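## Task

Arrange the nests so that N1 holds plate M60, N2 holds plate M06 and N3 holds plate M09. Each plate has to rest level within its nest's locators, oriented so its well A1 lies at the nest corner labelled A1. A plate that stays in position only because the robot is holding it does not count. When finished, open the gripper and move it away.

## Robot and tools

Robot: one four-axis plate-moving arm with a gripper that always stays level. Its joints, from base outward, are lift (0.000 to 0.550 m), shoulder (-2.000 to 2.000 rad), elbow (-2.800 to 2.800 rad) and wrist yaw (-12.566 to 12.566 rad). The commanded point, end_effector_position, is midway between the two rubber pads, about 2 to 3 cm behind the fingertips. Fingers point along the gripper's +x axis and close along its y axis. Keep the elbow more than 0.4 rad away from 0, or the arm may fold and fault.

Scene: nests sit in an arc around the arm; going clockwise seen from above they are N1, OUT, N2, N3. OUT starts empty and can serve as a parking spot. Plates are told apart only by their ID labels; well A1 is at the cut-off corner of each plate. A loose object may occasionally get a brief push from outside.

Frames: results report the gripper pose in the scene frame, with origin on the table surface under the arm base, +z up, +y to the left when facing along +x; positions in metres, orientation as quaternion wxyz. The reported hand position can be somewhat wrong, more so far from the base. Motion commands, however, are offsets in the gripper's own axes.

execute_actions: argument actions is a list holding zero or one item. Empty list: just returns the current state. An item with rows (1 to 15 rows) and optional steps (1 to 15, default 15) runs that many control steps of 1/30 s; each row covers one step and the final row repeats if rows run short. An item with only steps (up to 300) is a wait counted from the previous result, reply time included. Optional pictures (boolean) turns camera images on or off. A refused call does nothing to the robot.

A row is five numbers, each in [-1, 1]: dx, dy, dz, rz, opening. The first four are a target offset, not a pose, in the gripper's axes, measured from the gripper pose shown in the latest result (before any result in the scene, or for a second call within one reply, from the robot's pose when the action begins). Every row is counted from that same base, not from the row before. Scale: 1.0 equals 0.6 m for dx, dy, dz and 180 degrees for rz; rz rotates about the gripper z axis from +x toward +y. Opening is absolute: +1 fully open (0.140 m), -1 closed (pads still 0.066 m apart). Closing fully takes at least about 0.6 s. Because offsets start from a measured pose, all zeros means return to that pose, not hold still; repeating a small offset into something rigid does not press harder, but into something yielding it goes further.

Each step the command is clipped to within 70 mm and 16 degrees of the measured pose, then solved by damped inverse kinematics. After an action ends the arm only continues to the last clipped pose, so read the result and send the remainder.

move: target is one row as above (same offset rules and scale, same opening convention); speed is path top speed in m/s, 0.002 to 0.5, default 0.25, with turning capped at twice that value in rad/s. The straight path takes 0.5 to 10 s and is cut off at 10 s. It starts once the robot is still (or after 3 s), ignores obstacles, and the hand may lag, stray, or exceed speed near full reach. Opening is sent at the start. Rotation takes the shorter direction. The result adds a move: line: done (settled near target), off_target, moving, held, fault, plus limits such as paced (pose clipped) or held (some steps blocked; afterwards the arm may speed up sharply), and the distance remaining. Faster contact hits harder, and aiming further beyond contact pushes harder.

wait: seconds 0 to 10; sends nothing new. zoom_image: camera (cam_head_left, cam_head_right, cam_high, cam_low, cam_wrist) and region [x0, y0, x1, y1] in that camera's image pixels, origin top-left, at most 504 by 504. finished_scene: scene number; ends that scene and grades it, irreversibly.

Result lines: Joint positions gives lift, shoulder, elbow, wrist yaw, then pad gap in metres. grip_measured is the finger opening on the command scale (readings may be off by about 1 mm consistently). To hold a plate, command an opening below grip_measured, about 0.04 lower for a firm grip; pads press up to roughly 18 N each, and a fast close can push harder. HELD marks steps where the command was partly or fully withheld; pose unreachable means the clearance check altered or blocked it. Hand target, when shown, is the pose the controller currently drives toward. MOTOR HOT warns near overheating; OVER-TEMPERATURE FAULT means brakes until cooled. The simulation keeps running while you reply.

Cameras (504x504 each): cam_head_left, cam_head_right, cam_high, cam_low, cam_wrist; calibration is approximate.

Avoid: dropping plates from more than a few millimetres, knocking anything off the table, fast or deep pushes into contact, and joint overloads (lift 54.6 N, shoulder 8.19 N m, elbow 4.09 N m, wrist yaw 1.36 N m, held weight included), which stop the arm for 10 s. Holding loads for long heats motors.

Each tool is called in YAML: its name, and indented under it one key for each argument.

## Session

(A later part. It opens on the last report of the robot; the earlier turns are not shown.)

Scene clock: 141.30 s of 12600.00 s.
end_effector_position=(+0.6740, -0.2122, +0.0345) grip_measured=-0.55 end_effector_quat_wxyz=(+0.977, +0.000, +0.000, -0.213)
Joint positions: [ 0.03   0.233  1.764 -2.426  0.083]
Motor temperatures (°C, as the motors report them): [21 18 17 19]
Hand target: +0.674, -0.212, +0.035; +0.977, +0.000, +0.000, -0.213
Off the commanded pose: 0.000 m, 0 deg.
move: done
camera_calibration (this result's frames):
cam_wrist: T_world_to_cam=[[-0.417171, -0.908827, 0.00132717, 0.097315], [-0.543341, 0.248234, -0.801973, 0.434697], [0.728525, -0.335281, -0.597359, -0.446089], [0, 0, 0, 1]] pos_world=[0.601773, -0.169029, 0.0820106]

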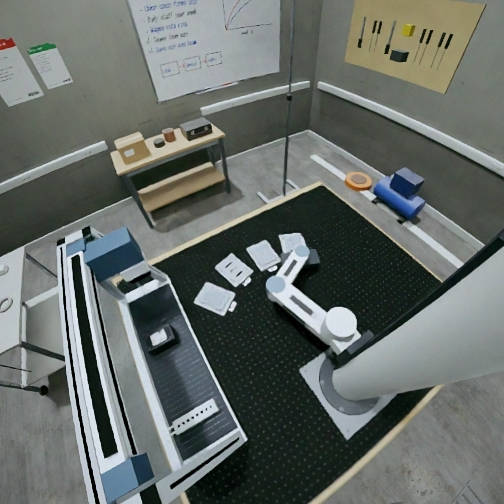

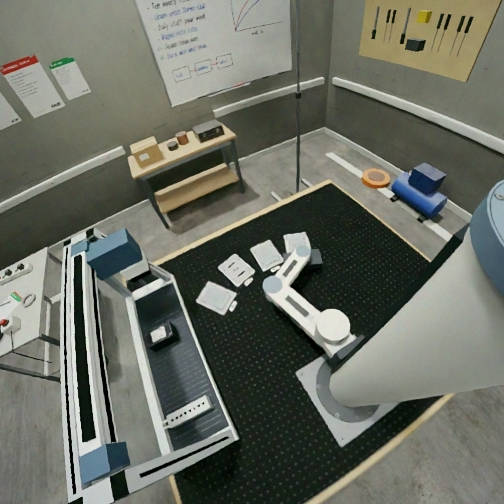

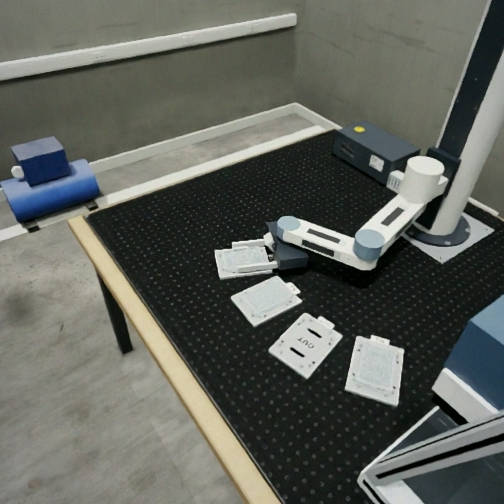

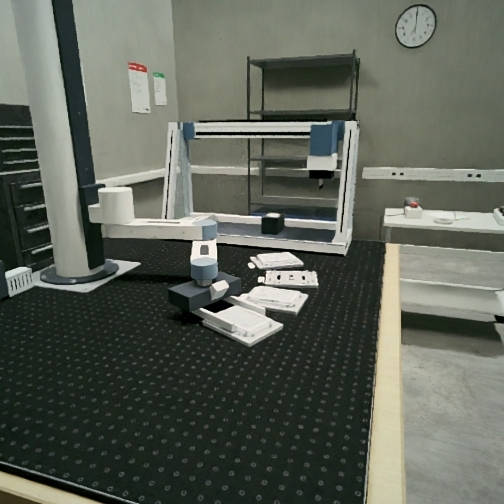

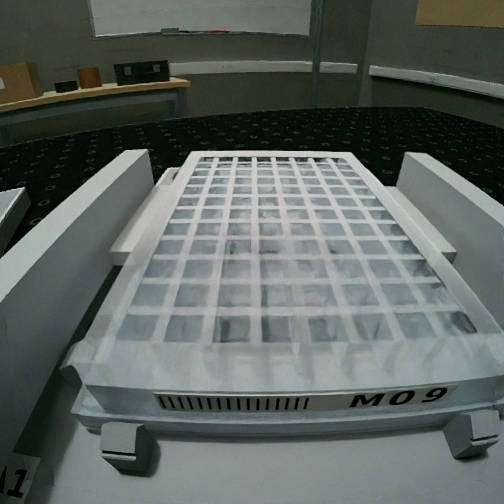

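Release, then retreat to a spot viewing N2 as well.

move:
  target: [0,0,0,0,0]

move:
  target: [0,0,0.05,0,0]

move:
  target: [-0.22,0.17,0.1,0.06,1]

zoom_image:
  camera: "cam_wrist"
  region: [90, 170, 450, 370]

Scene clock: 147.23 s of 12600.00 s.
end_effector_position=(+0.6740, -0.2122, +0.0345) grip_measured=+0.00 end_effector_quat_wxyz=(+0.977, +0.000, +0.000, -0.213)
Joint positions: [ 0.03   0.233  1.764 -2.426  0.103]
Motor temperatures (°C, as the motors report them): [21 18 17 19]
Hand target: +0.674, -0.212, +0.035; +0.977, +0.000, +0.000, -0.213
Off the commanded pose: 0.000 m, 0 deg.
After step 90, 2.23 s passed at rest.
move: done
camera_calibration (this result's frames):
cam_wrist: T_world_to_cam=[[-0.417166, -0.908829, 0.00132717, 0.0973127], [-0.543343, 0.248231, -0.801973, 0.434698], [0.728527, -0.335277, -0.597359, -0.44609], [0, 0, 0, 1]] pos_world=[0.601774, -0.169028, 0.0820107]

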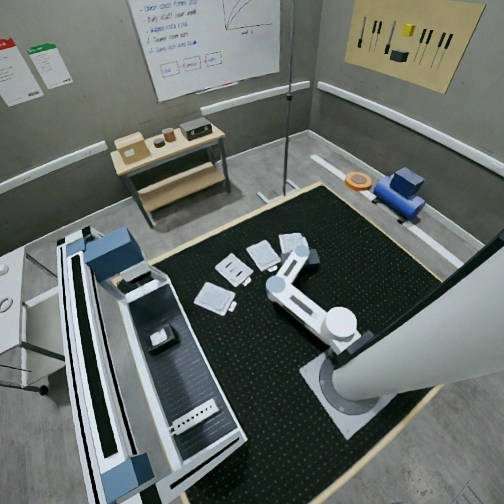

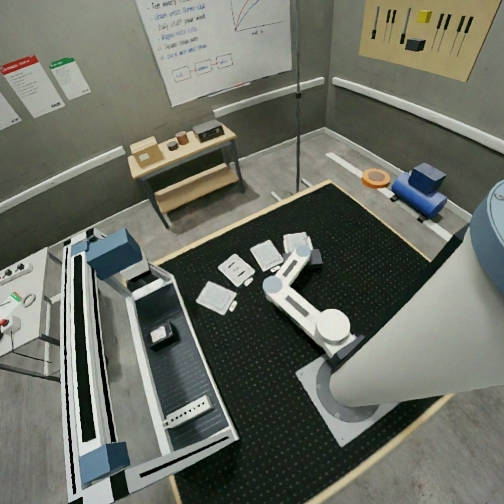

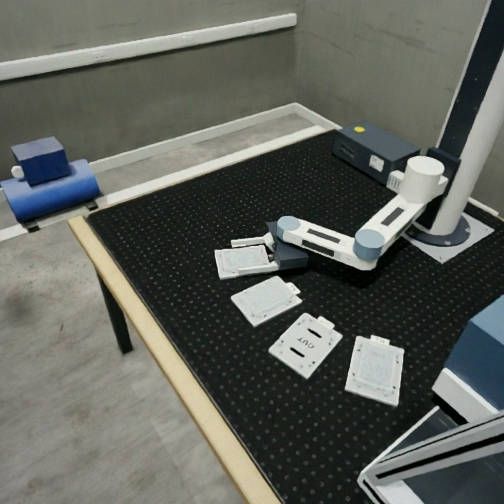

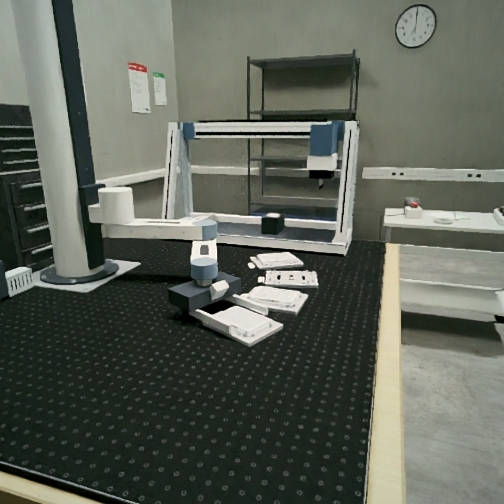

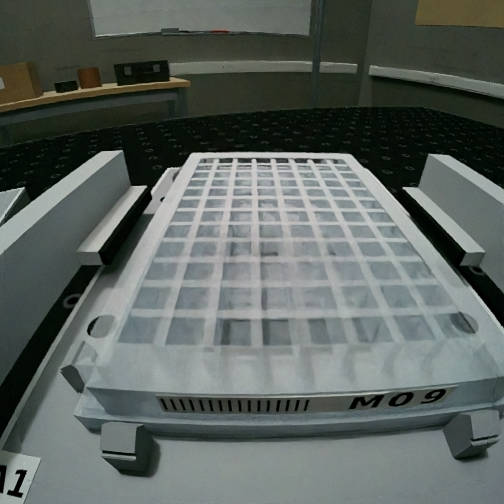

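Scene clock: 147.93 s of 12600.00 s.
end_effector_position=(+0.6740, -0.2122, +0.0646) grip_measured=+0.00 end_effector_quat_wxyz=(+0.977, +0.000, +0.000, -0.213)
Joint positions: [ 0.06   0.233  1.764 -2.426  0.103]
Motor temperatures (°C, as the motors report them): [21 18 17 19]
Hand target: +0.674, -0.212, +0.065; +0.977, +0.000, +0.000, -0.213
Off the commanded pose: 0.000 m, 0 deg.
move: done
camera_calibration (this result's frames):
cam_wrist: T_world_to_cam=[[-0.417139, -0.908842, 0.00132717, 0.0972617], [-0.54335, 0.248215, -0.801973, 0.458794], [0.728537, -0.335255, -0.597359, -0.42815], [0, 0, 0, 1]] pos_world=[0.60178, -0.169024, 0.112052]

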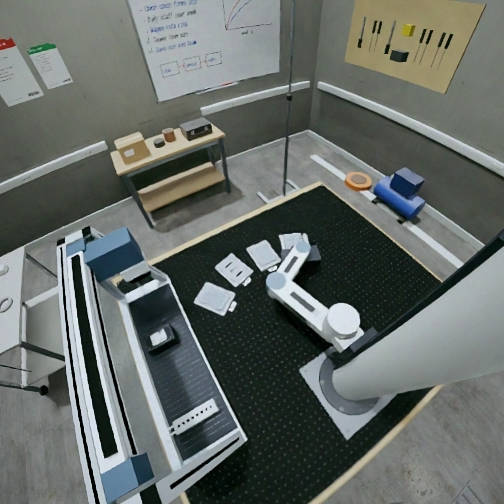

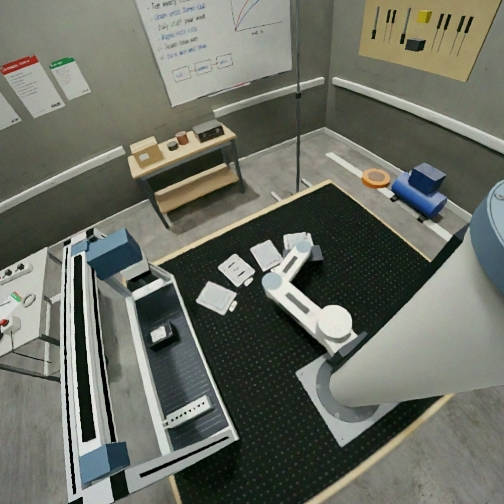

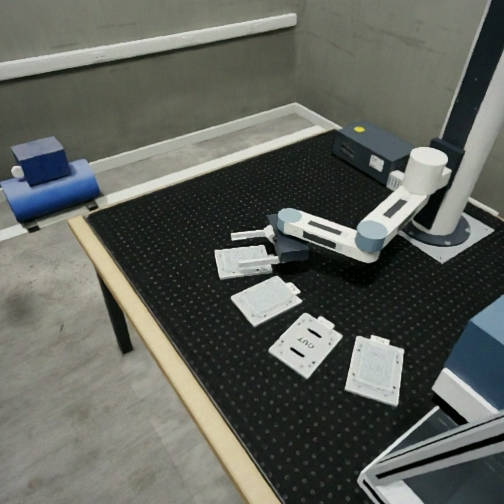

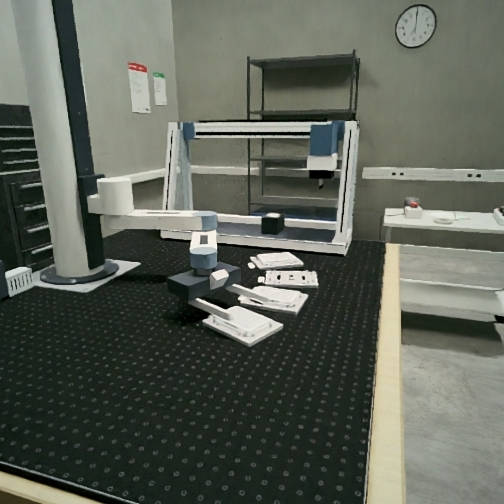

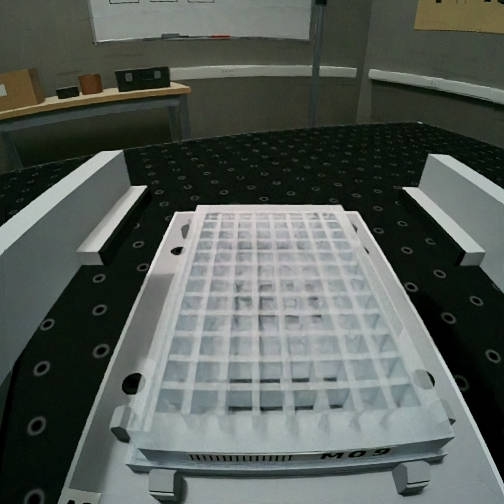

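Scene clock: 149.07 s of 12600.00 s.
end_effector_position=(+0.5964, -0.0644, +0.1246) grip_measured=+1.00 end_effector_quat_wxyz=(+0.993, +0.000, +0.000, -0.120)
Joint positions: [ 0.12   0.765  1.161 -2.166  0.14 ]
Motor temperatures (°C, as the motors report them): [21 18 17 19]
Hand target: +0.596, -0.064, +0.125; +0.993, +0.000, +0.000, -0.120
Off the commanded pose: 0.000 m, 0 deg.
move: done
camera_calibration (this result's frames):
cam_wrist: T_world_to_cam=[[-0.23929, -0.970947, 0.00132717, 0.0890668], [-0.58026, 0.141909, -0.801973, 0.443282], [0.778485, -0.192674, -0.597359, -0.306831], [0, 0, 0, 1]] pos_world=[0.517395, -0.035545, 0.172094]

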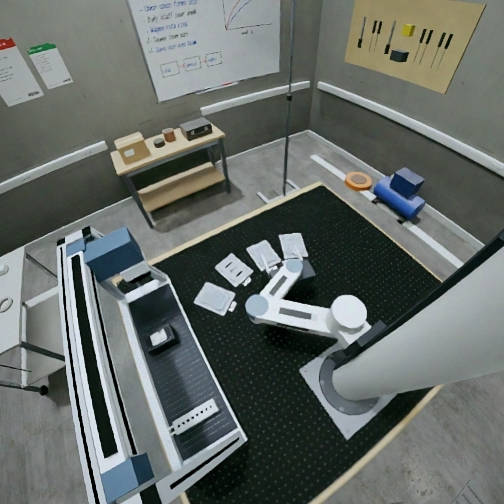

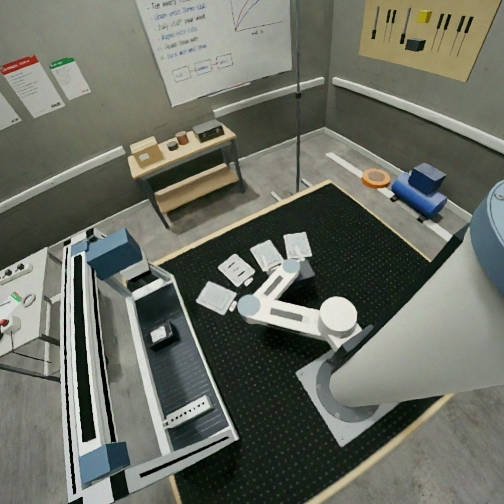

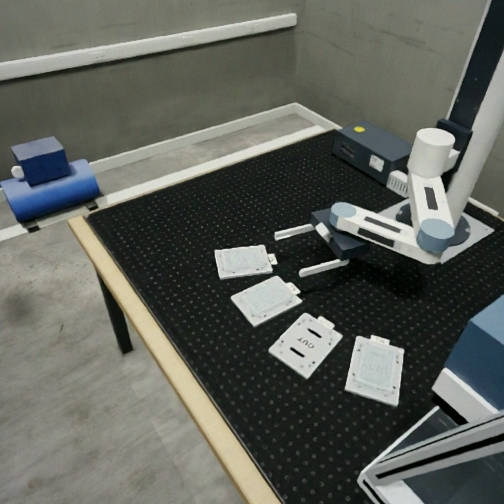

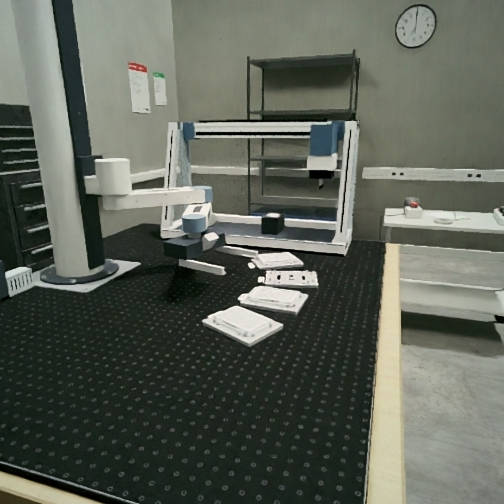

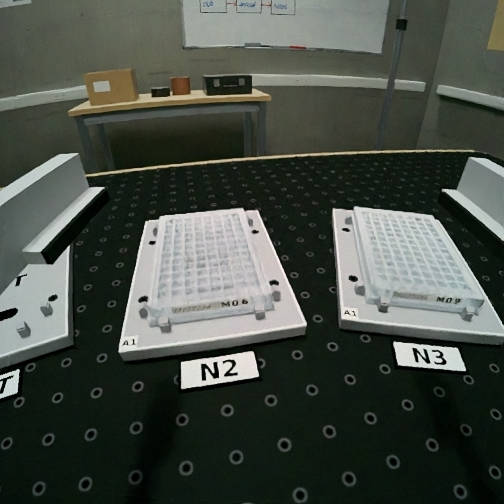

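Region (90, 170, 450, 370) of cam_wrist's 504x504 image, scaled by 1.400, with more detail than that image has.

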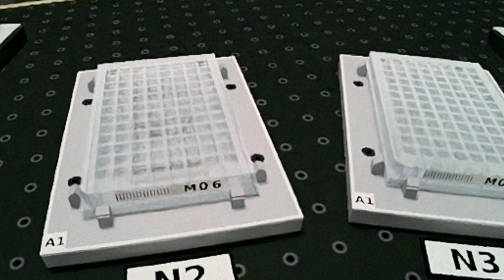

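zoom_image:
  camera: "cam_wrist"
  region: [120, 195, 300, 345]

Region (120, 195, 300, 345) of cam_wrist's 504x504 image, scaled by 2.800, with more detail than that image has.

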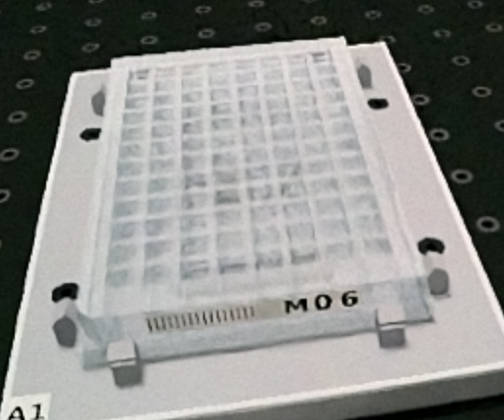

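Wide near margin, the far-right corner is square, and the chamfer is at the near left, so this plate is correct.

finished_scene:
  scene: 2

The scene is finished: the task was done.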